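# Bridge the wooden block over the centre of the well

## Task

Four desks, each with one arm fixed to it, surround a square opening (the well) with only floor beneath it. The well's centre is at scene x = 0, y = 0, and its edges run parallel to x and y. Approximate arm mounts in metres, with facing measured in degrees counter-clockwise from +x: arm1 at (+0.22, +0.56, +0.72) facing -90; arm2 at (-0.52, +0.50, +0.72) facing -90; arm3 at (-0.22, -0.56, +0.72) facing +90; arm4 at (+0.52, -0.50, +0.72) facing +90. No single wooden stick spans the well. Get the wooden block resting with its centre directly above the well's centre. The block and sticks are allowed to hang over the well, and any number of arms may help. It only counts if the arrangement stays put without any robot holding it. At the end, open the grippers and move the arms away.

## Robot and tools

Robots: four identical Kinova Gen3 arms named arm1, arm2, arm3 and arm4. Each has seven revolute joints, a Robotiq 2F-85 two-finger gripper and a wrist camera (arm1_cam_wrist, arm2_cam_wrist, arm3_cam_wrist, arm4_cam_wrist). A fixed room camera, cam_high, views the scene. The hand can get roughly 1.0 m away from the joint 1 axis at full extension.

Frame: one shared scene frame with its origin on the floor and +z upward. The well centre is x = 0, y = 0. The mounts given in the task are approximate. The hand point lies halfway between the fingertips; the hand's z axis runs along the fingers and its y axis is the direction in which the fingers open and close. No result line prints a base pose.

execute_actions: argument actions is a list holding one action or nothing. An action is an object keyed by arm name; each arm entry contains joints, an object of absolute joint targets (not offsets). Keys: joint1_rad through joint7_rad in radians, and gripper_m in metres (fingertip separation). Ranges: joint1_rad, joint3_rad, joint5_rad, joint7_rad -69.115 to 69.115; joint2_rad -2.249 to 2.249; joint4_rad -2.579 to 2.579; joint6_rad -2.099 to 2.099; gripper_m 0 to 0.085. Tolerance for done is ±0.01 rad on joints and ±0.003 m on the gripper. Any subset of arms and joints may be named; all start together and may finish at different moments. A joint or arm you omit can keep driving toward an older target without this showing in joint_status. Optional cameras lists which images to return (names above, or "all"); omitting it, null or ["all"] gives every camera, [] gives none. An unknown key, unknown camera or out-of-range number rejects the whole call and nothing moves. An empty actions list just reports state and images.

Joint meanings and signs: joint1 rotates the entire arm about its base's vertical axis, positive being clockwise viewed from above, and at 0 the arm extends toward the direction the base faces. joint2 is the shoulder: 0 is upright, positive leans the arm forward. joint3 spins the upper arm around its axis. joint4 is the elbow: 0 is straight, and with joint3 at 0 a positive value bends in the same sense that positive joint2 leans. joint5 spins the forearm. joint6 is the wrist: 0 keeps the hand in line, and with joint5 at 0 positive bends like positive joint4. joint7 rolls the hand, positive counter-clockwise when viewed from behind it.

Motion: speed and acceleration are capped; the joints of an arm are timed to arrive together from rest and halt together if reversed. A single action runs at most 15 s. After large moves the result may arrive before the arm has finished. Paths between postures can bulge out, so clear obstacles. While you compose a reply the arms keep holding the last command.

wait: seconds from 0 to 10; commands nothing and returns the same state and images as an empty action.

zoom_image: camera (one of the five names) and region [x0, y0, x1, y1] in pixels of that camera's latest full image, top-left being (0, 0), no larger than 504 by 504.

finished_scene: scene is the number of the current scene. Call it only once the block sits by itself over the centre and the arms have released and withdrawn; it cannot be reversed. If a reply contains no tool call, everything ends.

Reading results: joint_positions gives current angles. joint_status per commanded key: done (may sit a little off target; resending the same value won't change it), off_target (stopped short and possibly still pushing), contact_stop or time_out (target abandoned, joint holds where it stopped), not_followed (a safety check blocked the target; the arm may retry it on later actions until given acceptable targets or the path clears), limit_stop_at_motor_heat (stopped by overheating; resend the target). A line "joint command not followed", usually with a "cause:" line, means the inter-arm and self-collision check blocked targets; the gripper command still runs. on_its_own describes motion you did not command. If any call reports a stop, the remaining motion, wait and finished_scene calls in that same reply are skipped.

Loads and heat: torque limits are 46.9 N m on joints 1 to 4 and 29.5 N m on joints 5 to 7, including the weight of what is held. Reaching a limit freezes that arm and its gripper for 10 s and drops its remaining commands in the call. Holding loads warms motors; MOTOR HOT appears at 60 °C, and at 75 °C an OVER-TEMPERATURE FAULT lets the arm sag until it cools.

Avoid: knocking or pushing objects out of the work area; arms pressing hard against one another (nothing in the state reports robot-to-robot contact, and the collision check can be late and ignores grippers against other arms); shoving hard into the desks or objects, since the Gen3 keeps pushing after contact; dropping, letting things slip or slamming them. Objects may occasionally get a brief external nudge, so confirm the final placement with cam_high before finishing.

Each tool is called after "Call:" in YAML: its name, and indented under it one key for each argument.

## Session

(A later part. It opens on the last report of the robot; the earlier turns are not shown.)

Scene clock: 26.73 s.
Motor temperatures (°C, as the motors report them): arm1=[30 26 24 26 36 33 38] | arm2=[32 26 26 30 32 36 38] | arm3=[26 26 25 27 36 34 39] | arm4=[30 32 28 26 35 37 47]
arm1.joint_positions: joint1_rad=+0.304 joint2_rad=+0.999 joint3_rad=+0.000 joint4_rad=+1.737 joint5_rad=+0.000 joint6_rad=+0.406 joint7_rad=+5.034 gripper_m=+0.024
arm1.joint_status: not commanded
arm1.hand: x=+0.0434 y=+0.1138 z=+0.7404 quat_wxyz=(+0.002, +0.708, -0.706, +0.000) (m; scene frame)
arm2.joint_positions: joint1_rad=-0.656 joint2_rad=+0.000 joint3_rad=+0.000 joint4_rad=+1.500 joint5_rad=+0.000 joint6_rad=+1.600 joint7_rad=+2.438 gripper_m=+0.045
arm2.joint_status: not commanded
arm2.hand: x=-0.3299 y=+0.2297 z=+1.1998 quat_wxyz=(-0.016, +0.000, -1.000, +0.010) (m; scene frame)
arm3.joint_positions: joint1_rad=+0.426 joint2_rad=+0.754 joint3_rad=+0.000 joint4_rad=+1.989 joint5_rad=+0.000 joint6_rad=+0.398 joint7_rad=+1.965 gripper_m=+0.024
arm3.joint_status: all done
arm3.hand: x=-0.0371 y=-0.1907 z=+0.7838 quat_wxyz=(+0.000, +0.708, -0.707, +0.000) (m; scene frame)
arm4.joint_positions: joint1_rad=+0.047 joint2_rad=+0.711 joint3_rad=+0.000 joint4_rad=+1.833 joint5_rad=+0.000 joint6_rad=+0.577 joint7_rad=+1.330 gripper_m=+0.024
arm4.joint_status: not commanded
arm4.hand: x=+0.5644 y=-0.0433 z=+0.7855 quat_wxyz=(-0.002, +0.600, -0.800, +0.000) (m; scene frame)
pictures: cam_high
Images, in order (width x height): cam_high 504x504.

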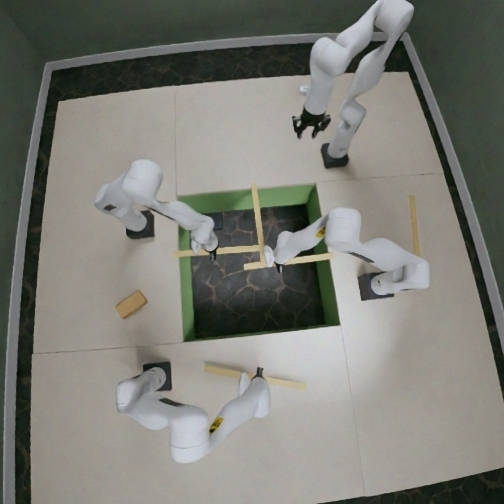

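Call:
execute_actions:
  actions:
    - {"arm3":{"joints":{"joint1_rad":0.42,"joint2_rad":0.818,"joint4_rad":2.05,"joint6_rad":0.244,"joint7_rad":1.959}}}
  cameras: ["cam_high"]

Call:
zoom_image:
  camera: "cam_high"
  region: [150, 190, 310, 310]

Scene clock: 27.83 s.
Motor temperatures (°C, as the motors report them): arm1=[30 26 24 26 36 33 38] | arm2=[32 26 26 30 32 36 38] | arm3=[26 26 25 27 36 34 39] | arm4=[30 32 28 26 35 37 47]
arm1.joint_positions: joint1_rad=+0.304 joint2_rad=+0.999 joint3_rad=+0.000 joint4_rad=+1.737 joint5_rad=+0.000 joint6_rad=+0.406 joint7_rad=+5.034 gripper_m=+0.024
arm1.joint_status: not commanded
arm1.hand: x=+0.0434 y=+0.1138 z=+0.7404 quat_wxyz=(+0.002, +0.708, -0.706, +0.000) (m; scene frame)
arm2.joint_positions: joint1_rad=-0.656 joint2_rad=+0.000 joint3_rad=+0.000 joint4_rad=+1.500 joint5_rad=+0.000 joint6_rad=+1.600 joint7_rad=+2.438 gripper_m=+0.045
arm2.joint_status: not commanded
arm2.hand: x=-0.3299 y=+0.2297 z=+1.1998 quat_wxyz=(-0.016, +0.000, -1.000, +0.010) (m; scene frame)
arm3.joint_positions: joint1_rad=+0.420 joint2_rad=+0.818 joint3_rad=+0.000 joint4_rad=+2.050 joint5_rad=+0.000 joint6_rad=+0.244 joint7_rad=+1.959 gripper_m=+0.024
arm3.joint_status: all done
arm3.hand: x=-0.0427 y=-0.1980 z=+0.7520 quat_wxyz=(-0.013, +0.707, -0.707, -0.006) (m; scene frame)
arm4.joint_positions: joint1_rad=+0.047 joint2_rad=+0.711 joint3_rad=+0.000 joint4_rad=+1.833 joint5_rad=+0.000 joint6_rad=+0.577 joint7_rad=+1.330 gripper_m=+0.024
arm4.joint_status: not commanded
arm4.hand: x=+0.5644 y=-0.0433 z=+0.7855 quat_wxyz=(-0.002, +0.600, -0.800, +0.000) (m; scene frame)
pictures: cam_high
Images, in order (width x height): cam_high 504x504.

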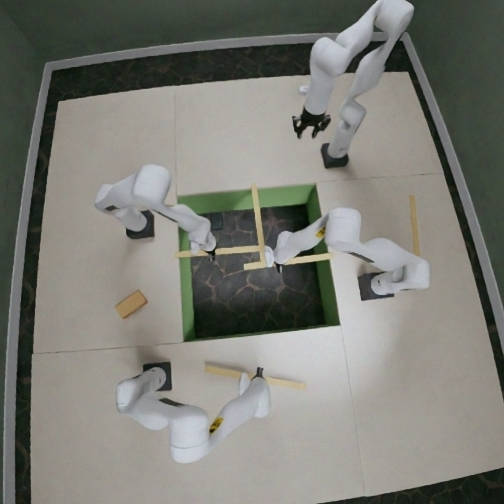

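Region (150, 190, 310, 310) of cam_high's 504x504 image, scaled by 3.150, with more detail than that image has; it fills the top 378 rows of this view, and the rest is white.

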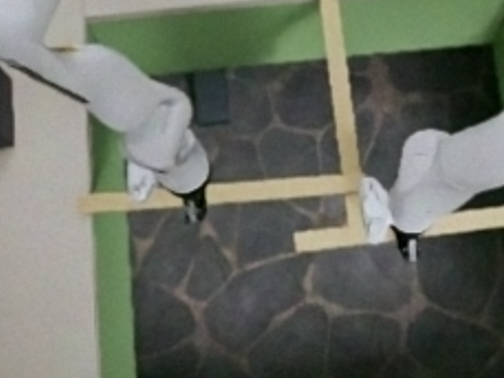

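Call:
execute_actions:
  actions:
    - {"arm3":{"joints":{"joint2_rad":0.829}}}
  cameras: []

Call:
execute_actions:
  actions:
    - {"arm3":{"joints":{"gripper_m":0.045}}}
  cameras: []

Call:
execute_actions:
  actions:
    - {"arm3":{"joints":{"joint2_rad":0.0,"joint4_rad":1.9,"joint6_rad":1.24}},"arm4":{"joints":{"joint1_rad":-0.744,"joint2_rad":0.831,"joint4_rad":1.507,"joint6_rad":0.783,"joint7_rad":-0.747}}}
  cameras: ["cam_high","arm4_cam_wrist"]

Call:
zoom_image:
  camera: "cam_high"
  region: [165, 165, 365, 365]

Scene clock: 28.60 s.
Motor temperatures (°C, as the motors report them): arm1=[30 26 24 26 36 33 38] | arm2=[32 26 26 30 32 36 38] | arm3=[26 26 25 27 36 34 39] | arm4=[30 32 28 26 35 37 47]
arm1.joint_positions: joint1_rad=+0.304 joint2_rad=+0.999 joint3_rad=+0.000 joint4_rad=+1.737 joint5_rad=+0.000 joint6_rad=+0.406 joint7_rad=+5.034 gripper_m=+0.024
arm1.joint_status: not commanded
arm1.hand: x=+0.0434 y=+0.1139 z=+0.7403 quat_wxyz=(+0.002, +0.708, -0.706, +0.000) (m; scene frame)
arm2.joint_positions: joint1_rad=-0.656 joint2_rad=+0.000 joint3_rad=+0.000 joint4_rad=+1.500 joint5_rad=+0.000 joint6_rad=+1.600 joint7_rad=+2.438 gripper_m=+0.045
arm2.joint_status: not commanded
arm2.hand: x=-0.3299 y=+0.2297 z=+1.1998 quat_wxyz=(-0.016, +0.000, -1.000, +0.010) (m; scene frame)
arm3.joint_positions: joint1_rad=+0.420 joint2_rad=+0.829 joint3_rad=+0.000 joint4_rad=+2.050 joint5_rad=+0.000 joint6_rad=+0.244 joint7_rad=+1.959 gripper_m=+0.024
arm3.joint_status: all done
arm3.hand: x=-0.0440 y=-0.2010 z=+0.7477 quat_wxyz=(-0.008, +0.708, -0.707, -0.004) (m; scene frame)
arm4.joint_positions: joint1_rad=+0.047 joint2_rad=+0.711 joint3_rad=+0.000 joint4_rad=+1.833 joint5_rad=+0.000 joint6_rad=+0.577 joint7_rad=+1.330 gripper_m=+0.024
arm4.joint_status: not commanded
arm4.hand: x=+0.5644 y=-0.0433 z=+0.7855 quat_wxyz=(-0.002, +0.600, -0.800, +0.000) (m; scene frame)
pictures: none
No camera images: the call's "cameras" was empty. Leave "cameras" out to get every camera's image.

Scene clock: 29.43 s.
Motor temperatures (°C, as the motors report them): arm1=[30 26 24 26 36 33 38] | arm2=[32 26 26 30 32 36 38] | arm3=[26 26 25 27 36 34 39] | arm4=[30 32 28 26 35 37 47]
arm1.joint_positions: joint1_rad=+0.304 joint2_rad=+0.999 joint3_rad=+0.000 joint4_rad=+1.737 joint5_rad=+0.000 joint6_rad=+0.406 joint7_rad=+5.034 gripper_m=+0.024
arm1.joint_status: not commanded
arm1.hand: x=+0.0434 y=+0.1140 z=+0.7402 quat_wxyz=(+0.002, +0.708, -0.706, +0.000) (m; scene frame)
arm2.joint_positions: joint1_rad=-0.656 joint2_rad=+0.000 joint3_rad=+0.000 joint4_rad=+1.500 joint5_rad=+0.000 joint6_rad=+1.600 joint7_rad=+2.438 gripper_m=+0.045
arm2.joint_status: not commanded
arm2.hand: x=-0.3299 y=+0.2297 z=+1.1998 quat_wxyz=(-0.016, +0.000, -1.000, +0.010) (m; scene frame)
arm3.joint_positions: joint1_rad=+0.420 joint2_rad=+0.829 joint3_rad=+0.000 joint4_rad=+2.050 joint5_rad=+0.000 joint6_rad=+0.244 joint7_rad=+1.959 gripper_m=+0.045
arm3.joint_status: all done
arm3.hand: x=-0.0440 y=-0.2012 z=+0.7477 quat_wxyz=(-0.008, +0.708, -0.707, -0.004) (m; scene frame)
arm4.joint_positions: joint1_rad=+0.047 joint2_rad=+0.711 joint3_rad=+0.000 joint4_rad=+1.833 joint5_rad=+0.000 joint6_rad=+0.577 joint7_rad=+1.330 gripper_m=+0.024
arm4.joint_status: not commanded
arm4.hand: x=+0.5644 y=-0.0433 z=+0.7855 quat_wxyz=(-0.002, +0.600, -0.800, +0.000) (m; scene frame)
pictures: none
No camera images: the call's "cameras" was empty. Leave "cameras" out to get every camera's image.

Scene clock: 32.00 s.
Motor temperatures (°C, as the motors report them): arm1=[30 26 24 26 36 33 38] | arm2=[32 26 26 30 32 36 38] | arm3=[26 26 25 27 36 34 39] | arm4=[30 32 28 26 35 37 47]
arm1.joint_positions: joint1_rad=+0.304 joint2_rad=+0.999 joint3_rad=+0.000 joint4_rad=+1.737 joint5_rad=+0.000 joint6_rad=+0.406 joint7_rad=+5.034 gripper_m=+0.024
arm1.joint_status: not commanded
arm1.hand: x=+0.0434 y=+0.1140 z=+0.7402 quat_wxyz=(+0.002, +0.708, -0.706, +0.000) (m; scene frame)
arm2.joint_positions: joint1_rad=-0.656 joint2_rad=+0.000 joint3_rad=+0.000 joint4_rad=+1.500 joint5_rad=+0.000 joint6_rad=+1.600 joint7_rad=+2.438 gripper_m=+0.045
arm2.joint_status: not commanded
arm2.hand: x=-0.3299 y=+0.2297 z=+1.1998 quat_wxyz=(-0.016, +0.000, -1.000, +0.010) (m; scene frame)
arm3.joint_positions: joint1_rad=+0.420 joint2_rad=+0.000 joint3_rad=+0.000 joint4_rad=+1.900 joint5_rad=+0.000 joint6_rad=+1.240 joint7_rad=+1.959 gripper_m=+0.045
arm3.joint_status: all done
arm3.hand: x=-0.0813 y=-0.2934 z=+1.0862 quat_wxyz=(+0.000, +0.708, -0.707, -0.001) (m; scene frame)
arm4.joint_positions: joint1_rad=-0.744 joint2_rad=+0.831 joint3_rad=+0.000 joint4_rad=+1.507 joint5_rad=+0.000 joint6_rad=+0.783 joint7_rad=-0.747 gripper_m=+0.024
arm4.joint_status: all done
arm4.hand: x=+0.1686 y=-0.0842 z=+0.7919 quat_wxyz=(+0.006, +0.000, -1.000, +0.001) (m; scene frame)
pictures: arm4_cam_wrist, cam_high
Images, in order (width x height): arm4_cam_wrist 504x504, cam_high 504x504.

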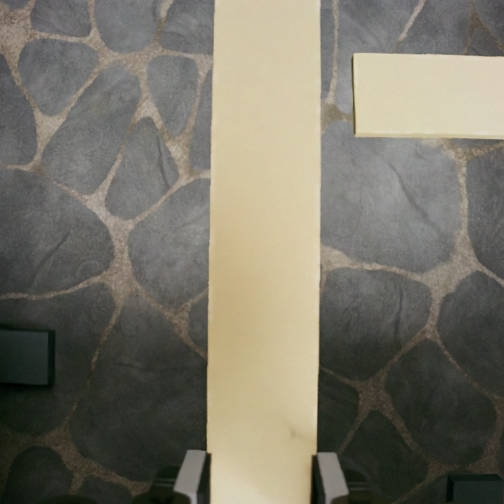

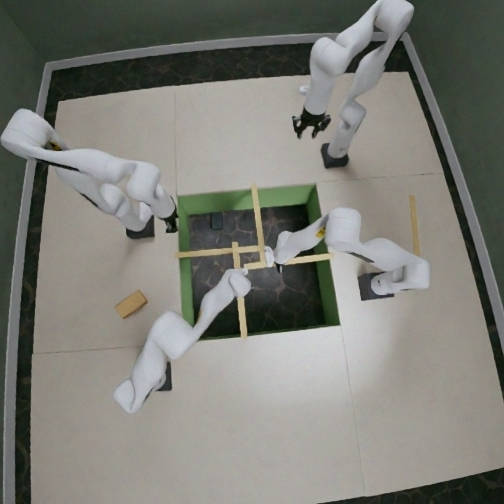

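Region (165, 165, 365, 365) of cam_high's 504x504 image, scaled by 2.520, with more detail than that image has.

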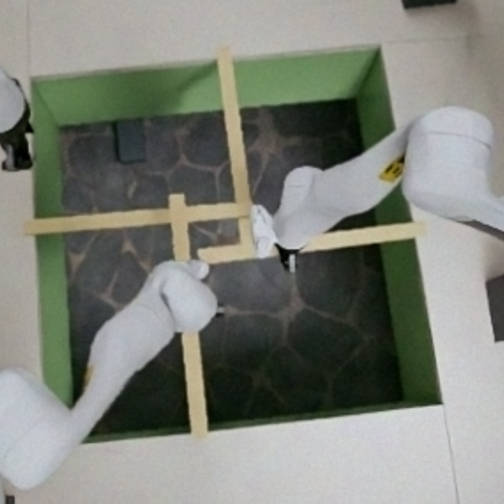

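Call:
execute_actions:
  actions:
    - {"arm4":{"joints":{"joint1_rad":-0.713,"joint2_rad":0.867,"joint4_rad":1.582,"joint6_rad":0.632,"joint7_rad":-0.716}}}
  cameras: ["cam_high"]

Call:
zoom_image:
  camera: "cam_high"
  region: [180, 225, 310, 355]

Scene clock: 33.17 s.
Motor temperatures (°C, as the motors report them): arm1=[30 26 24 26 36 33 38] | arm2=[32 26 26 30 32 36 38] | arm3=[26 26 25 27 36 34 39] | arm4=[30 32 28 26 35 37 47]
arm1.joint_positions: joint1_rad=+0.304 joint2_rad=+0.999 joint3_rad=+0.000 joint4_rad=+1.737 joint5_rad=+0.000 joint6_rad=+0.406 joint7_rad=+5.034 gripper_m=+0.024
arm1.joint_status: not commanded
arm1.hand: x=+0.0434 y=+0.1140 z=+0.7402 quat_wxyz=(+0.002, +0.708, -0.706, +0.000) (m; scene frame)
arm2.joint_positions: joint1_rad=-0.656 joint2_rad=+0.000 joint3_rad=+0.000 joint4_rad=+1.500 joint5_rad=+0.000 joint6_rad=+1.600 joint7_rad=+2.438 gripper_m=+0.045
arm2.joint_status: not commanded
arm2.hand: x=-0.3299 y=+0.2297 z=+1.1998 quat_wxyz=(-0.016, +0.000, -1.000, +0.010) (m; scene frame)
arm3.joint_positions: joint1_rad=+0.420 joint2_rad=+0.000 joint3_rad=+0.000 joint4_rad=+1.900 joint5_rad=+0.000 joint6_rad=+1.240 joint7_rad=+1.959 gripper_m=+0.045
arm3.joint_status: not commanded
arm3.hand: x=-0.0813 y=-0.2934 z=+1.0862 quat_wxyz=(+0.000, +0.708, -0.707, -0.001) (m; scene frame)
arm4.joint_positions: joint1_rad=-0.713 joint2_rad=+0.867 joint3_rad=+0.000 joint4_rad=+1.582 joint5_rad=+0.000 joint6_rad=+0.632 joint7_rad=-0.716 gripper_m=+0.024
arm4.joint_status: all done
arm4.hand: x=+0.1837 y=-0.0765 z=+0.7572 quat_wxyz=(+0.019, +0.000, -1.000, -0.014) (m; scene frame)
pictures: cam_high
Images, in order (width x height): cam_high 504x504.

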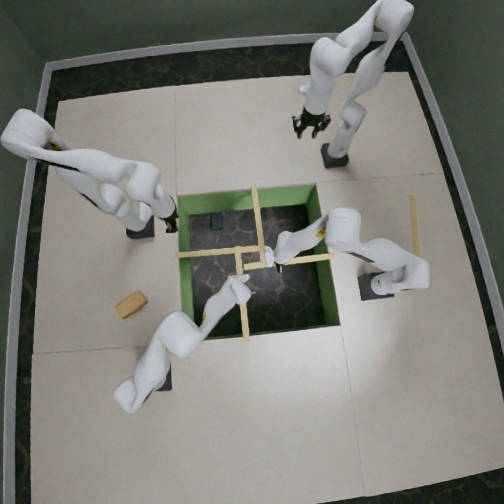

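Region (180, 225, 310, 355) of cam_high's 504x504 image, scaled by 3.877, with more detail than that image has.

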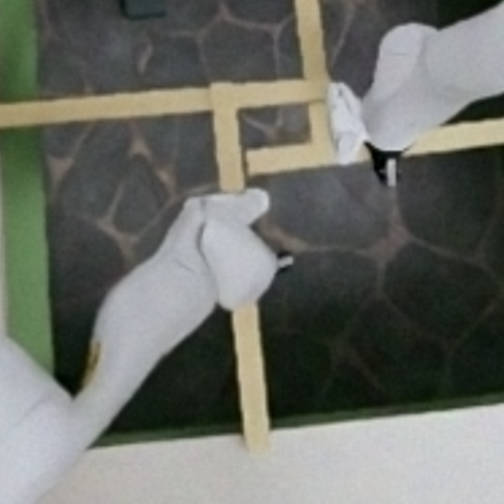

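Call:
execute_actions:
  actions:
    - {"arm4":{"joints":{"joint2_rad":0.878,"joint6_rad":0.621}}}
  cameras: []

Call:
execute_actions:
  actions:
    - {"arm4":{"joints":{"gripper_m":0.038}}}
  cameras: []

Call:
execute_actions:
  actions:
    - {"arm1":{"joints":{"joint2_rad":0.818,"joint4_rad":1.99,"joint6_rad":0.124}},"arm4":{"joints":{"joint2_rad":0.86,"joint6_rad":0.639}}}
  cameras: ["cam_high","arm1_cam_wrist","arm4_cam_wrist"]

Call:
zoom_image:
  camera: "cam_high"
  region: [165, 165, 365, 365]

Scene clock: 34.00 s.
Motor temperatures (°C, as the motors report them): arm1=[30 26 24 26 36 33 38] | arm2=[32 26 26 30 32 36 38] | arm3=[26 26 25 27 36 34 39] | arm4=[30 32 28 26 35 37 47]
arm1.joint_positions: joint1_rad=+0.304 joint2_rad=+0.999 joint3_rad=+0.000 joint4_rad=+1.737 joint5_rad=+0.000 joint6_rad=+0.406 joint7_rad=+5.034 gripper_m=+0.024
arm1.joint_status: not commanded
arm1.hand: x=+0.0434 y=+0.1140 z=+0.7402 quat_wxyz=(+0.002, +0.708, -0.706, +0.000) (m; scene frame)
arm2.joint_positions: joint1_rad=-0.656 joint2_rad=+0.000 joint3_rad=+0.000 joint4_rad=+1.500 joint5_rad=+0.000 joint6_rad=+1.600 joint7_rad=+2.438 gripper_m=+0.045
arm2.joint_status: not commanded
arm2.hand: x=-0.3299 y=+0.2297 z=+1.1998 quat_wxyz=(-0.016, +0.000, -1.000, +0.010) (m; scene frame)
arm3.joint_positions: joint1_rad=+0.420 joint2_rad=+0.000 joint3_rad=+0.000 joint4_rad=+1.900 joint5_rad=+0.000 joint6_rad=+1.240 joint7_rad=+1.959 gripper_m=+0.045
arm3.joint_status: not commanded
arm3.hand: x=-0.0813 y=-0.2934 z=+1.0862 quat_wxyz=(+0.000, +0.708, -0.707, -0.001) (m; scene frame)
arm4.joint_positions: joint1_rad=-0.713 joint2_rad=+0.878 joint3_rad=+0.000 joint4_rad=+1.582 joint5_rad=+0.000 joint6_rad=+0.621 joint7_rad=-0.716 gripper_m=+0.024
arm4.joint_status: all done
arm4.hand: x=+0.1835 y=-0.0764 z=+0.7515 quat_wxyz=(+0.019, +0.000, -1.000, -0.014) (m; scene frame)
pictures: none
No camera images: the call's "cameras" was empty. Leave "cameras" out to get every camera's image.

Scene clock: 34.80 s.
Motor temperatures (°C, as the motors report them): arm1=[30 26 24 26 36 33 38] | arm2=[32 26 26 30 32 36 38] | arm3=[26 26 25 27 36 34 39] | arm4=[30 32 28 26 35 37 47]
arm1.joint_positions: joint1_rad=+0.304 joint2_rad=+0.999 joint3_rad=+0.000 joint4_rad=+1.737 joint5_rad=+0.000 joint6_rad=+0.406 joint7_rad=+5.034 gripper_m=+0.024
arm1.joint_status: not commanded
arm1.hand: x=+0.0434 y=+0.1140 z=+0.7402 quat_wxyz=(+0.002, +0.708, -0.706, +0.000) (m; scene frame)
arm2.joint_positions: joint1_rad=-0.656 joint2_rad=+0.000 joint3_rad=+0.000 joint4_rad=+1.500 joint5_rad=+0.000 joint6_rad=+1.600 joint7_rad=+2.438 gripper_m=+0.045
arm2.joint_status: not commanded
arm2.hand: x=-0.3299 y=+0.2297 z=+1.1998 quat_wxyz=(-0.016, +0.000, -1.000, +0.010) (m; scene frame)
arm3.joint_positions: joint1_rad=+0.420 joint2_rad=+0.000 joint3_rad=+0.000 joint4_rad=+1.900 joint5_rad=+0.000 joint6_rad=+1.240 joint7_rad=+1.959 gripper_m=+0.045
arm3.joint_status: not commanded
arm3.hand: x=-0.0813 y=-0.2934 z=+1.0862 quat_wxyz=(+0.000, +0.708, -0.707, -0.001) (m; scene frame)
arm4.joint_positions: joint1_rad=-0.713 joint2_rad=+0.878 joint3_rad=+0.000 joint4_rad=+1.582 joint5_rad=+0.000 joint6_rad=+0.621 joint7_rad=-0.716 gripper_m=+0.038
arm4.joint_status: all done
arm4.hand: x=+0.1834 y=-0.0762 z=+0.7517 quat_wxyz=(+0.019, +0.000, -1.000, -0.014) (m; scene frame)
pictures: none
No camera images: the call's "cameras" was empty. Leave "cameras" out to get every camera's image.

Scene clock: 36.17 s.
Motor temperatures (°C, as the motors report them): arm1=[30 26 24 26 36 33 38] | arm2=[32 26 26 30 32 36 38] | arm3=[26 26 25 27 36 34 39] | arm4=[30 32 28 26 35 37 47]
arm1.joint_positions: joint1_rad=+0.304 joint2_rad=+0.819 joint3_rad=+0.000 joint4_rad=+1.990 joint5_rad=+0.000 joint6_rad=+0.124 joint7_rad=+5.034 gripper_m=+0.024
arm1.joint_status: all done
arm1.hand: x=+0.0447 y=+0.1174 z=+0.7982 quat_wxyz=(+0.095, +0.704, -0.702, +0.046) (m; scene frame)
arm2.joint_positions: joint1_rad=-0.656 joint2_rad=+0.000 joint3_rad=+0.000 joint4_rad=+1.500 joint5_rad=+0.000 joint6_rad=+1.600 joint7_rad=+2.438 gripper_m=+0.045
arm2.joint_status: not commanded
arm2.hand: x=-0.3299 y=+0.2297 z=+1.1998 quat_wxyz=(-0.016, +0.000, -1.000, +0.010) (m; scene frame)
arm3.joint_positions: joint1_rad=+0.420 joint2_rad=+0.000 joint3_rad=+0.000 joint4_rad=+1.900 joint5_rad=+0.000 joint6_rad=+1.240 joint7_rad=+1.959 gripper_m=+0.045
arm3.joint_status: not commanded
arm3.hand: x=-0.0813 y=-0.2934 z=+1.0862 quat_wxyz=(+0.000, +0.708, -0.707, -0.001) (m; scene frame)
arm4.joint_positions: joint1_rad=-0.713 joint2_rad=+0.860 joint3_rad=+0.000 joint4_rad=+1.582 joint5_rad=+0.000 joint6_rad=+0.639 joint7_rad=-0.716 gripper_m=+0.038
arm4.joint_status: all done
arm4.hand: x=+0.1837 y=-0.0765 z=+0.7611 quat_wxyz=(+0.019, +0.000, -1.000, -0.014) (m; scene frame)
pictures: arm1_cam_wrist, arm4_cam_wrist, cam_high
Images, in order (width x height): arm1_cam_wrist 504x504, arm4_cam_wrist 504x504, cam_high 504x504.

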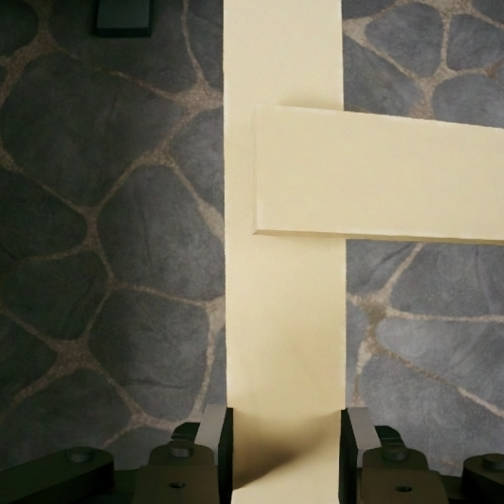

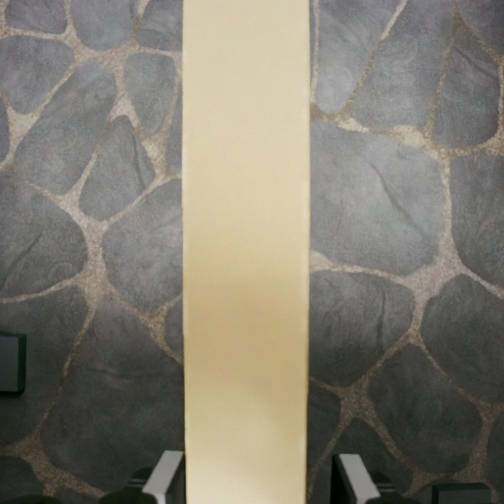

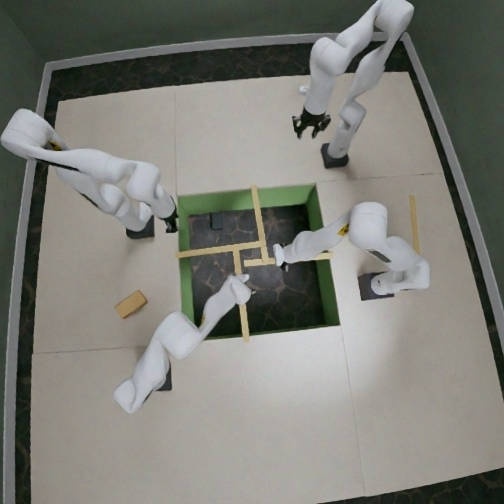

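Region (165, 165, 365, 365) of cam_high's 504x504 image, scaled by 2.520, with more detail than that image has.

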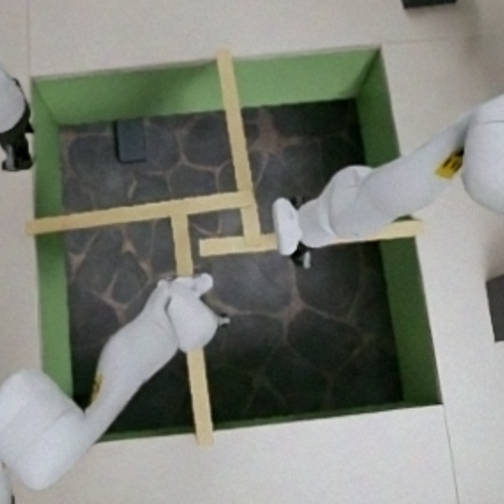

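Call:
execute_actions:
  actions:
    - {"arm4":{"joints":{"gripper_m":0.015}}}
  cameras: []

Call:
execute_actions:
  actions:
    - {"arm4":{"joints":{"joint1_rad":-0.671,"joint2_rad":0.89,"joint4_rad":1.461,"joint6_rad":0.731,"joint7_rad":-0.674}}}
  cameras: ["cam_high"]

Call:
zoom_image:
  camera: "cam_high"
  region: [165, 175, 345, 355]

Call:
zoom_image:
  camera: "cam_high"
  region: [225, 225, 285, 285]

Scene clock: 37.10 s.
Motor temperatures (°C, as the motors report them): arm1=[30 26 24 26 36 33 38] | arm2=[32 26 26 30 32 36 38] | arm3=[26 26 25 27 36 34 39] | arm4=[30 32 28 26 35 37 47]
arm1.joint_positions: joint1_rad=+0.304 joint2_rad=+0.819 joint3_rad=+0.000 joint4_rad=+1.990 joint5_rad=+0.000 joint6_rad=+0.124 joint7_rad=+5.034 gripper_m=+0.024
arm1.joint_status: not commanded
arm1.hand: x=+0.0448 y=+0.1176 z=+0.7981 quat_wxyz=(+0.094, +0.704, -0.702, +0.046) (m; scene frame)
arm2.joint_positions: joint1_rad=-0.656 joint2_rad=+0.000 joint3_rad=+0.000 joint4_rad=+1.500 joint5_rad=+0.000 joint6_rad=+1.600 joint7_rad=+2.438 gripper_m=+0.045
arm2.joint_status: not commanded
arm2.hand: x=-0.3299 y=+0.2297 z=+1.1998 quat_wxyz=(-0.016, +0.000, -1.000, +0.010) (m; scene frame)
arm3.joint_positions: joint1_rad=+0.420 joint2_rad=+0.000 joint3_rad=+0.000 joint4_rad=+1.900 joint5_rad=+0.000 joint6_rad=+1.240 joint7_rad=+1.959 gripper_m=+0.045
arm3.joint_status: not commanded
arm3.hand: x=-0.0813 y=-0.2934 z=+1.0862 quat_wxyz=(+0.000, +0.708, -0.707, -0.001) (m; scene frame)
arm4.joint_positions: joint1_rad=-0.713 joint2_rad=+0.859 joint3_rad=+0.000 joint4_rad=+1.582 joint5_rad=+0.000 joint6_rad=+0.639 joint7_rad=-0.716 gripper_m=+0.025
arm4.joint_status: gripper_m off_target (ended at +0.025, target +0.015)
arm4.hand: x=+0.1836 y=-0.0764 z=+0.7614 quat_wxyz=(+0.019, +0.000, -1.000, -0.015) (m; scene frame)
pictures: none
No camera images: the call's "cameras" was empty. Leave "cameras" out to get every camera's image.

Scene clock: 38.13 s.
Motor temperatures (°C, as the motors report them): arm1=[30 26 24 26 36 33 38] | arm2=[32 26 26 30 32 36 38] | arm3=[26 26 25 27 36 34 39] | arm4=[30 32 28 26 35 37 47]
arm1.joint_positions: joint1_rad=+0.304 joint2_rad=+0.819 joint3_rad=+0.000 joint4_rad=+1.990 joint5_rad=+0.000 joint6_rad=+0.124 joint7_rad=+5.034 gripper_m=+0.024
arm1.joint_status: not commanded
arm1.hand: x=+0.0447 y=+0.1174 z=+0.7983 quat_wxyz=(+0.095, +0.704, -0.702, +0.046) (m; scene frame)
arm2.joint_positions: joint1_rad=-0.656 joint2_rad=+0.000 joint3_rad=+0.000 joint4_rad=+1.500 joint5_rad=+0.000 joint6_rad=+1.600 joint7_rad=+2.438 gripper_m=+0.045
arm2.joint_status: not commanded
arm2.hand: x=-0.3299 y=+0.2297 z=+1.1998 quat_wxyz=(-0.016, +0.000, -1.000, +0.010) (m; scene frame)
arm3.joint_positions: joint1_rad=+0.420 joint2_rad=+0.000 joint3_rad=+0.000 joint4_rad=+1.900 joint5_rad=+0.000 joint6_rad=+1.240 joint7_rad=+1.959 gripper_m=+0.045
arm3.joint_status: not commanded
arm3.hand: x=-0.0813 y=-0.2934 z=+1.0862 quat_wxyz=(+0.000, +0.708, -0.707, -0.001) (m; scene frame)
arm4.joint_positions: joint1_rad=-0.671 joint2_rad=+0.890 joint3_rad=+0.000 joint4_rad=+1.461 joint5_rad=+0.000 joint6_rad=+0.731 joint7_rad=-0.674 gripper_m=+0.025
arm4.joint_status: all done
arm4.hand: x=+0.1838 y=-0.0403 z=+0.7700 quat_wxyz=(+0.017, +0.000, -1.000, -0.015) (m; scene frame)
pictures: cam_high
Images, in order (width x height): cam_high 504x504.

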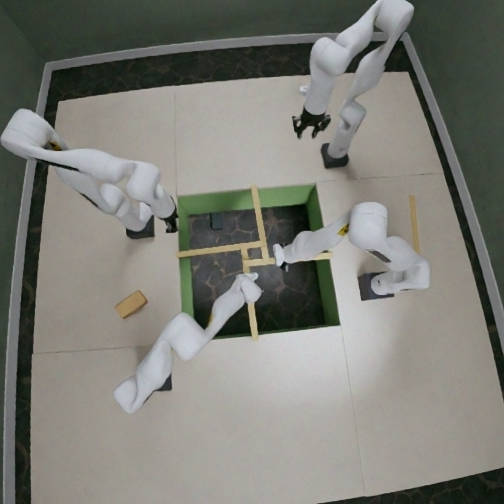

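Region (165, 175, 345, 355) of cam_high's 504x504 image, scaled by 2.800, with more detail than that image has.

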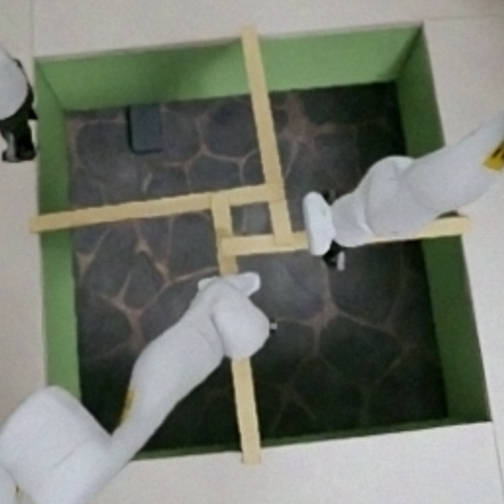

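Region (225, 225, 285, 285) of cam_high's 504x504 image, scaled by 8.400, with more detail than that image has.

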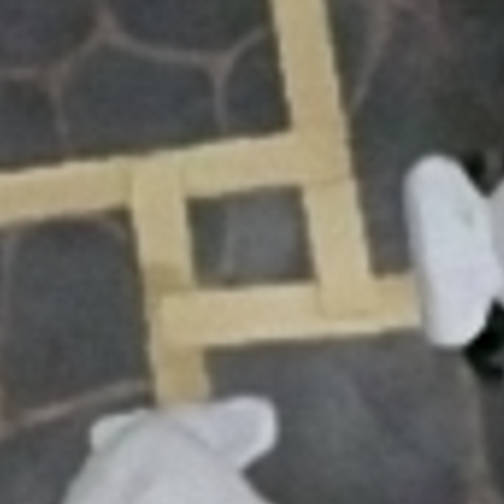

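Call:
execute_actions:
  actions:
    - {"arm4":{"joints":{"gripper_m":0.045}}}
  cameras: []

Call:
execute_actions:
  actions:
    - {"arm1":{"joints":{"joint2_rad":0.879,"joint4_rad":1.903,"joint6_rad":0.223}},"arm4":{"joints":{"joint2_rad":0.65,"joint6_rad":0.97}}}
  cameras: ["cam_high","arm4_cam_wrist"]

Call:
zoom_image:
  camera: "cam_high"
  region: [225, 225, 285, 285]

Scene clock: 39.17 s.
Motor temperatures (°C, as the motors report them): arm1=[30 26 24 26 36 33 38] | arm2=[32 26 26 30 32 36 38] | arm3=[26 26 25 27 36 34 39] | arm4=[30 32 28 26 35 37 47]
arm1.joint_positions: joint1_rad=+0.304 joint2_rad=+0.819 joint3_rad=+0.000 joint4_rad=+1.990 joint5_rad=+0.000 joint6_rad=+0.124 joint7_rad=+5.034 gripper_m=+0.024
arm1.joint_status: not commanded
arm1.hand: x=+0.0447 y=+0.1174 z=+0.7982 quat_wxyz=(+0.095, +0.704, -0.702, +0.046) (m; scene frame)
arm2.joint_positions: joint1_rad=-0.656 joint2_rad=+0.000 joint3_rad=+0.000 joint4_rad=+1.500 joint5_rad=+0.000 joint6_rad=+1.600 joint7_rad=+2.438 gripper_m=+0.045
arm2.joint_status: not commanded
arm2.hand: x=-0.3299 y=+0.2297 z=+1.1998 quat_wxyz=(-0.016, +0.000, -1.000, +0.010) (m; scene frame)
arm3.joint_positions: joint1_rad=+0.420 joint2_rad=+0.000 joint3_rad=+0.000 joint4_rad=+1.900 joint5_rad=+0.000 joint6_rad=+1.240 joint7_rad=+1.959 gripper_m=+0.045
arm3.joint_status: not commanded
arm3.hand: x=-0.0813 y=-0.2934 z=+1.0862 quat_wxyz=(+0.000, +0.708, -0.707, -0.001) (m; scene frame)
arm4.joint_positions: joint1_rad=-0.671 joint2_rad=+0.890 joint3_rad=+0.000 joint4_rad=+1.461 joint5_rad=+0.000 joint6_rad=+0.731 joint7_rad=-0.674 gripper_m=+0.045
arm4.joint_status: all done
arm4.hand: x=+0.1838 y=-0.0401 z=+0.7701 quat_wxyz=(+0.018, +0.000, -1.000, -0.015) (m; scene frame)
pictures: none
No camera images: the call's "cameras" was empty. Leave "cameras" out to get every camera's image.

Scene clock: 40.50 s.
Motor temperatures (°C, as the motors report them): arm1=[30 26 24 26 36 33 38] | arm2=[32 26 26 30 32 36 38] | arm3=[26 26 25 27 36 34 39] | arm4=[30 32 28 26 35 37 47]
arm1.joint_positions: joint1_rad=+0.304 joint2_rad=+0.880 joint3_rad=+0.000 joint4_rad=+1.903 joint5_rad=+0.000 joint6_rad=+0.223 joint7_rad=+5.034 gripper_m=+0.024
arm1.joint_status: all done
arm1.hand: x=+0.0440 y=+0.1152 z=+0.7779 quat_wxyz=(+0.062, +0.706, -0.704, +0.030) (m; scene frame)
arm2.joint_positions: joint1_rad=-0.656 joint2_rad=+0.000 joint3_rad=+0.000 joint4_rad=+1.500 joint5_rad=+0.000 joint6_rad=+1.600 joint7_rad=+2.438 gripper_m=+0.045
arm2.joint_status: not commanded
arm2.hand: x=-0.3299 y=+0.2297 z=+1.1998 quat_wxyz=(-0.016, +0.000, -1.000, +0.010) (m; scene frame)
arm3.joint_positions: joint1_rad=+0.420 joint2_rad=+0.000 joint3_rad=+0.000 joint4_rad=+1.900 joint5_rad=+0.000 joint6_rad=+1.240 joint7_rad=+1.959 gripper_m=+0.045
arm3.joint_status: not commanded
arm3.hand: x=-0.0813 y=-0.2934 z=+1.0862 quat_wxyz=(+0.000, +0.708, -0.707, -0.001) (m; scene frame)
arm4.joint_positions: joint1_rad=-0.671 joint2_rad=+0.650 joint3_rad=+0.000 joint4_rad=+1.461 joint5_rad=+0.000 joint6_rad=+0.970 joint7_rad=-0.674 gripper_m=+0.045
arm4.joint_status: all done
arm4.hand: x=+0.1997 y=-0.0581 z=+0.9000 quat_wxyz=(+0.018, +0.000, -1.000, -0.015) (m; scene frame)
pictures: arm4_cam_wrist, cam_high
Images, in order (width x height): arm4_cam_wrist 504x504, cam_high 504x504.

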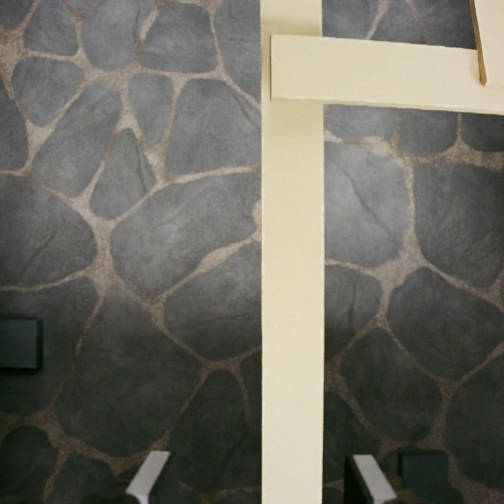

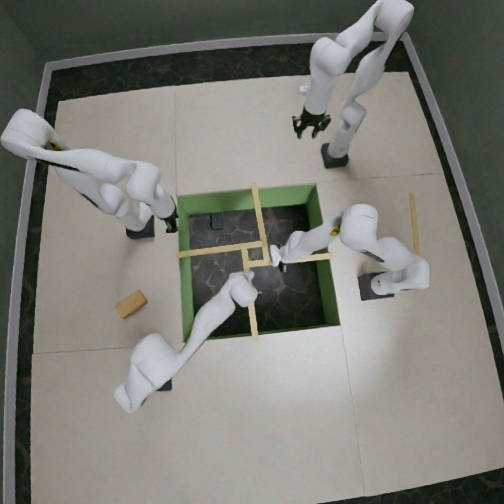

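Region (225, 225, 285, 285) of cam_high's 504x504 image, scaled by 8.400, with more detail than that image has.

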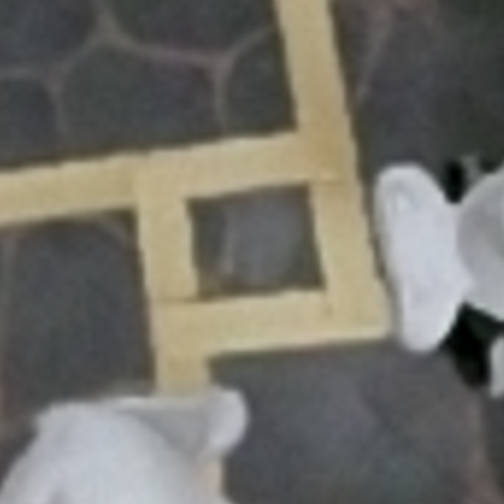

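Call:
execute_actions:
  actions:
    - {"arm1":{"joints":{"joint2_rad":0.906,"joint4_rad":1.865,"joint6_rad":0.265}},"arm4":{"joints":{"joint4_rad":1.3,"joint6_rad":1.13}}}
  cameras: ["arm1_cam_wrist","arm4_cam_wrist"]

Scene clock: 41.80 s.
Motor temperatures (°C, as the motors report them): arm1=[30 26 24 26 36 33 38] | arm2=[32 26 26 30 32 36 38] | arm3=[26 26 25 27 36 34 39] | arm4=[30 32 28 26 35 37 47]
arm1.joint_positions: joint1_rad=+0.304 joint2_rad=+0.907 joint3_rad=+0.000 joint4_rad=+1.865 joint5_rad=+0.000 joint6_rad=+0.265 joint7_rad=+5.034 gripper_m=+0.024
arm1.joint_status: all done
arm1.hand: x=+0.0437 y=+0.1144 z=+0.7691 quat_wxyz=(+0.048, +0.707, -0.705, +0.023) (m; scene frame)
arm2.joint_positions: joint1_rad=-0.656 joint2_rad=+0.000 joint3_rad=+0.000 joint4_rad=+1.500 joint5_rad=+0.000 joint6_rad=+1.600 joint7_rad=+2.438 gripper_m=+0.045
arm2.joint_status: not commanded
arm2.hand: x=-0.3299 y=+0.2297 z=+1.1998 quat_wxyz=(-0.016, +0.000, -1.000, +0.010) (m; scene frame)
arm3.joint_positions: joint1_rad=+0.420 joint2_rad=+0.000 joint3_rad=+0.000 joint4_rad=+1.900 joint5_rad=+0.000 joint6_rad=+1.240 joint7_rad=+1.959 gripper_m=+0.045
arm3.joint_status: not commanded
arm3.hand: x=-0.0813 y=-0.2934 z=+1.0862 quat_wxyz=(+0.000, +0.708, -0.707, -0.001) (m; scene frame)
arm4.joint_positions: joint1_rad=-0.671 joint2_rad=+0.650 joint3_rad=+0.000 joint4_rad=+1.300 joint5_rad=+0.000 joint6_rad=+1.130 joint7_rad=-0.674 gripper_m=+0.045
arm4.joint_status: all done
arm4.hand: x=+0.1854 y=-0.0396 z=+0.9451 quat_wxyz=(+0.018, +0.000, -1.000, -0.016) (m; scene frame)
pictures: arm1_cam_wrist, arm4_cam_wrist
Images, in order (width x height): arm1_cam_wrist 504x504, arm4_cam_wrist 504x504.

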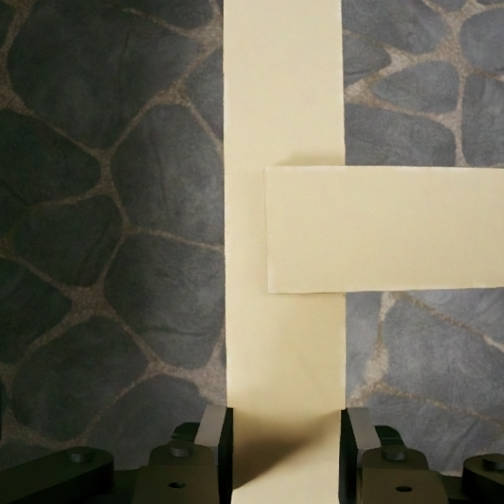

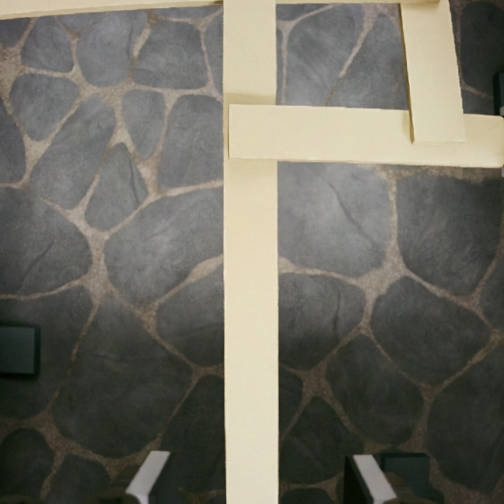

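Call:
execute_actions:
  actions:
    - {"arm1":{"joints":{"joint2_rad":0.92,"joint4_rad":1.845,"joint6_rad":0.287}},"arm4":{"joints":{"joint1_rad":0.3,"joint2_rad":0,"joint4_rad":1.5,"joint6_rad":1.6}}}
  cameras: []

Call:
execute_actions:
  actions:
    - {"arm1":{"joints":{"gripper_m":0.045}},"arm3":{"joints":{"joint1_rad":1.675,"joint2_rad":0.5,"joint4_rad":1.988,"joint6_rad":0.654,"joint7_rad":0.61,"gripper_m":0.085}}}
  cameras: ["arm1_cam_wrist","arm3_cam_wrist","cam_high"]

Scene clock: 44.47 s.
Motor temperatures (°C, as the motors report them): arm1=[30 26 24 26 36 33 38] | arm2=[32 26 26 30 32 36 38] | arm3=[26 26 25 27 36 34 39] | arm4=[30 32 28 26 35 37 47]
arm1.joint_positions: joint1_rad=+0.304 joint2_rad=+0.921 joint3_rad=+0.000 joint4_rad=+1.845 joint5_rad=+0.000 joint6_rad=+0.287 joint7_rad=+5.034 gripper_m=+0.024
arm1.joint_status: all done
arm1.hand: x=+0.0435 y=+0.1140 z=+0.7647 quat_wxyz=(+0.041, +0.707, -0.705, +0.020) (m; scene frame)
arm2.joint_positions: joint1_rad=-0.656 joint2_rad=+0.000 joint3_rad=+0.000 joint4_rad=+1.500 joint5_rad=+0.000 joint6_rad=+1.600 joint7_rad=+2.438 gripper_m=+0.045
arm2.joint_status: not commanded
arm2.hand: x=-0.3299 y=+0.2297 z=+1.1998 quat_wxyz=(-0.016, +0.000, -1.000, +0.010) (m; scene frame)
arm3.joint_positions: joint1_rad=+0.420 joint2_rad=+0.000 joint3_rad=+0.000 joint4_rad=+1.900 joint5_rad=+0.000 joint6_rad=+1.240 joint7_rad=+1.959 gripper_m=+0.045
arm3.joint_status: not commanded
arm3.hand: x=-0.0813 y=-0.2934 z=+1.0862 quat_wxyz=(+0.000, +0.708, -0.707, -0.001) (m; scene frame)
arm4.joint_positions: joint1_rad=+0.300 joint2_rad=+0.000 joint3_rad=+0.000 joint4_rad=+1.500 joint5_rad=+0.000 joint6_rad=+1.600 joint7_rad=-0.674 gripper_m=+0.045
arm4.joint_status: all done
arm4.hand: x=+0.6381 y=-0.1879 z=+1.1726 quat_wxyz=(-0.001, -0.466, -0.885, -0.013) (m; scene frame)
pictures: none
No camera images: the call's "cameras" was empty. Leave "cameras" out to get every camera's image.

Scene clock: 47.10 s.
Motor temperatures (°C, as the motors report them): arm1=[30 26 24 26 36 33 38] | arm2=[32 26 26 30 32 36 38] | arm3=[26 26 25 27 36 34 39] | arm4=[30 32 28 26 35 37 47]
arm1.joint_positions: joint1_rad=+0.304 joint2_rad=+0.920 joint3_rad=+0.000 joint4_rad=+1.845 joint5_rad=+0.000 joint6_rad=+0.287 joint7_rad=+5.034 gripper_m=+0.045
arm1.joint_status: all done
arm1.hand: x=+0.0433 y=+0.1135 z=+0.7651 quat_wxyz=(+0.042, +0.707, -0.705, +0.020) (m; scene frame)
arm2.joint_positions: joint1_rad=-0.656 joint2_rad=+0.000 joint3_rad=+0.000 joint4_rad=+1.500 joint5_rad=+0.000 joint6_rad=+1.600 joint7_rad=+2.438 gripper_m=+0.045
arm2.joint_status: not commanded
arm2.hand: x=-0.3299 y=+0.2297 z=+1.1998 quat_wxyz=(-0.016, +0.000, -1.000, +0.010) (m; scene frame)
arm3.joint_positions: joint1_rad=+1.675 joint2_rad=+0.500 joint3_rad=+0.000 joint4_rad=+1.988 joint5_rad=+0.000 joint6_rad=+0.654 joint7_rad=+0.610 gripper_m=+0.085
arm3.joint_status: all done
arm3.hand: x=+0.1731 y=-0.6126 z=+0.8865 quat_wxyz=(+0.001, -0.493, -0.870, +0.000) (m; scene frame)
arm4.joint_positions: joint1_rad=+0.300 joint2_rad=+0.000 joint3_rad=+0.000 joint4_rad=+1.500 joint5_rad=+0.000 joint6_rad=+1.600 joint7_rad=-0.674 gripper_m=+0.045
arm4.joint_status: not commanded
arm4.hand: x=+0.6381 y=-0.1879 z=+1.1726 quat_wxyz=(-0.001, -0.466, -0.885, -0.013) (m; scene frame)
pictures: arm1_cam_wrist, arm3_cam_wrist, cam_high
Images, in order (width x height): arm1_cam_wrist 504x504, arm3_cam_wrist 504x504, cam_high 504x504.

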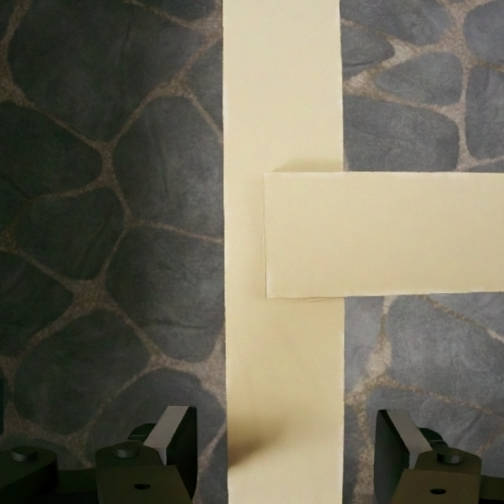

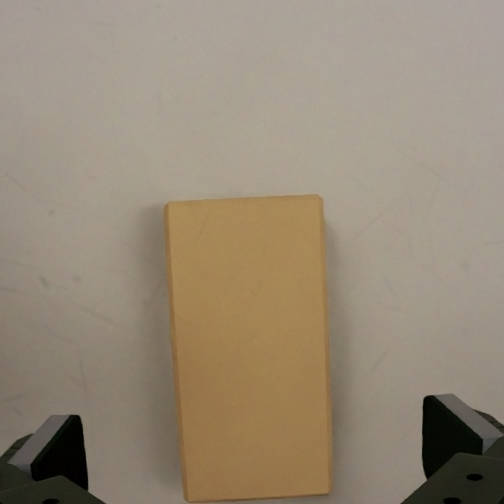

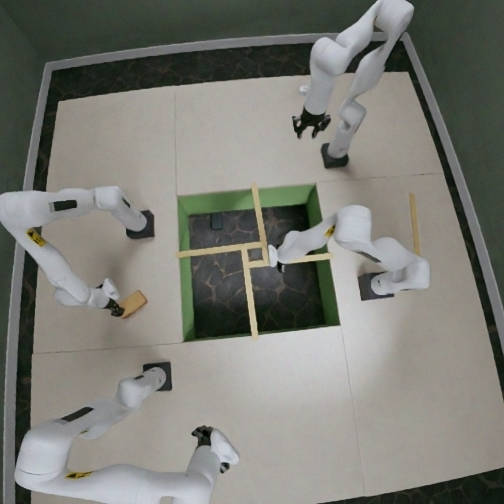

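Call:
execute_actions:
  actions:
    - {"arm1":{"joints":{"joint2_rad":-0.1,"joint4_rad":1.7,"joint6_rad":1.5}},"arm3":{"joints":{"joint2_rad":0.811,"joint4_rad":2.047,"joint6_rad":0.283,"joint7_rad":0.64}}}
  cameras: ["arm3_cam_wrist","cam_high"]

Call:
execute_actions:
  actions:
    - {"arm3":{"joints":{"gripper_m":0.04}}}
  cameras: ["arm3_cam_wrist"]

Scene clock: 49.70 s.
Motor temperatures (°C, as the motors report them): arm1=[30 26 24 26 36 33 38] | arm2=[32 26 26 30 32 36 38] | arm3=[26 26 25 27 36 34 39] | arm4=[30 32 28 26 35 37 47]
arm1.joint_positions: joint1_rad=+0.304 joint2_rad=-0.100 joint3_rad=+0.000 joint4_rad=+1.700 joint5_rad=+0.000 joint6_rad=+1.500 joint7_rad=+5.034 gripper_m=+0.045
arm1.joint_status: all done
arm1.hand: x=+0.1051 y=+0.2978 z=+1.2104 quat_wxyz=(+0.020, +0.708, -0.706, +0.009) (m; scene frame)
arm2.joint_positions: joint1_rad=-0.656 joint2_rad=+0.000 joint3_rad=+0.000 joint4_rad=+1.500 joint5_rad=+0.000 joint6_rad=+1.600 joint7_rad=+2.438 gripper_m=+0.045
arm2.joint_status: not commanded
arm2.hand: x=-0.3299 y=+0.2297 z=+1.1998 quat_wxyz=(-0.016, +0.000, -1.000, +0.010) (m; scene frame)
arm3.joint_positions: joint1_rad=+1.675 joint2_rad=+0.811 joint3_rad=+0.000 joint4_rad=+2.047 joint5_rad=+0.000 joint6_rad=+0.283 joint7_rad=+0.640 gripper_m=+0.085
arm3.joint_status: all done
arm3.hand: x=+0.1734 y=-0.6127 z=+0.7548 quat_wxyz=(+0.000, -0.480, -0.877, +0.000) (m; scene frame)
arm4.joint_positions: joint1_rad=+0.300 joint2_rad=+0.000 joint3_rad=+0.000 joint4_rad=+1.500 joint5_rad=+0.000 joint6_rad=+1.600 joint7_rad=-0.674 gripper_m=+0.045
arm4.joint_status: not commanded
arm4.hand: x=+0.6381 y=-0.1879 z=+1.1726 quat_wxyz=(-0.001, -0.466, -0.885, -0.013) (m; scene frame)
pictures: arm3_cam_wrist, cam_high
Images, in order (width x height): arm3_cam_wrist 504x504, cam_high 504x504.

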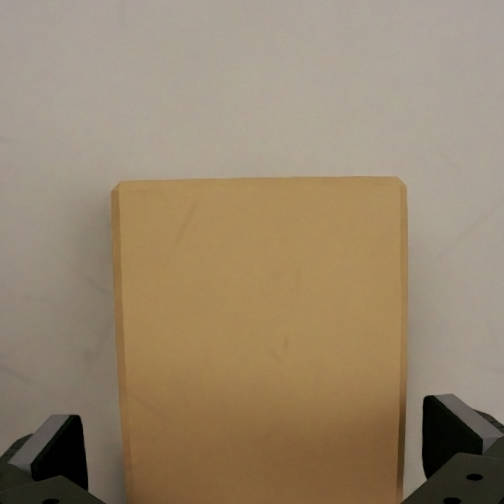

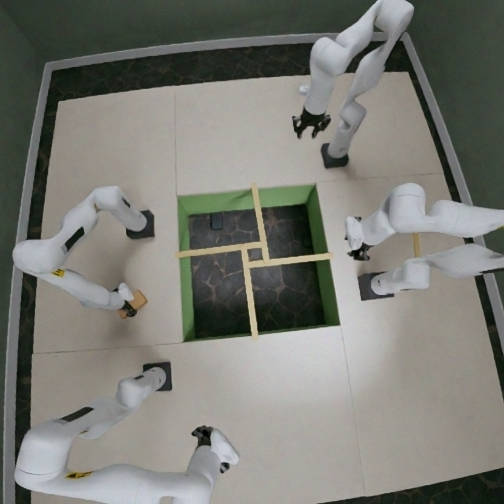

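Scene clock: 50.53 s.
Motor temperatures (°C, as the motors report them): arm1=[30 26 24 26 36 33 38] | arm2=[32 26 26 30 32 36 38] | arm3=[26 26 25 27 36 34 39] | arm4=[30 32 28 26 35 37 47]
arm1.joint_positions: joint1_rad=+0.304 joint2_rad=-0.100 joint3_rad=+0.000 joint4_rad=+1.700 joint5_rad=+0.000 joint6_rad=+1.500 joint7_rad=+5.034 gripper_m=+0.045
arm1.joint_status: not commanded
arm1.hand: x=+0.1051 y=+0.2978 z=+1.2105 quat_wxyz=(+0.020, +0.708, -0.706, +0.009) (m; scene frame)
arm2.joint_positions: joint1_rad=-0.656 joint2_rad=+0.000 joint3_rad=+0.000 joint4_rad=+1.500 joint5_rad=+0.000 joint6_rad=+1.600 joint7_rad=+2.438 gripper_m=+0.045
arm2.joint_status: not commanded
arm2.hand: x=-0.3299 y=+0.2297 z=+1.1998 quat_wxyz=(-0.016, +0.000, -1.000, +0.010) (m; scene frame)
arm3.joint_positions: joint1_rad=+1.675 joint2_rad=+0.807 joint3_rad=+0.000 joint4_rad=+2.047 joint5_rad=+0.000 joint6_rad=+0.285 joint7_rad=+0.640 gripper_m=+0.066
arm3.joint_status: gripper_m off_target (ended at +0.066, target +0.040)
arm3.hand: x=+0.1739 y=-0.6126 z=+0.7564 quat_wxyz=(-0.001, -0.480, -0.877, +0.000) (m; scene frame)
arm4.joint_positions: joint1_rad=+0.300 joint2_rad=+0.000 joint3_rad=+0.000 joint4_rad=+1.500 joint5_rad=+0.000 joint6_rad=+1.600 joint7_rad=-0.674 gripper_m=+0.045
arm4.joint_status: not commanded
arm4.hand: x=+0.6381 y=-0.1879 z=+1.1726 quat_wxyz=(-0.001, -0.466, -0.885, -0.013) (m; scene frame)
pictures: arm3_cam_wrist
Images, in order (width x height): arm3_cam_wrist 504x504.

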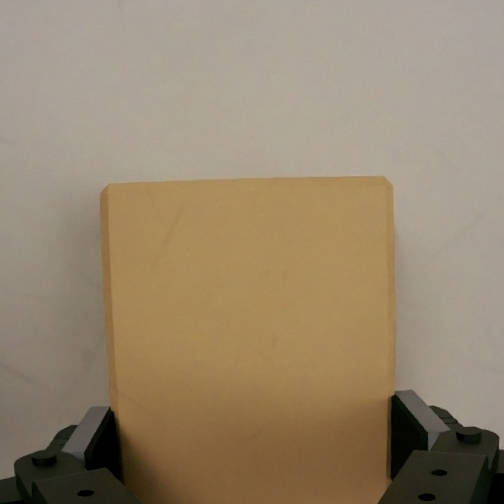

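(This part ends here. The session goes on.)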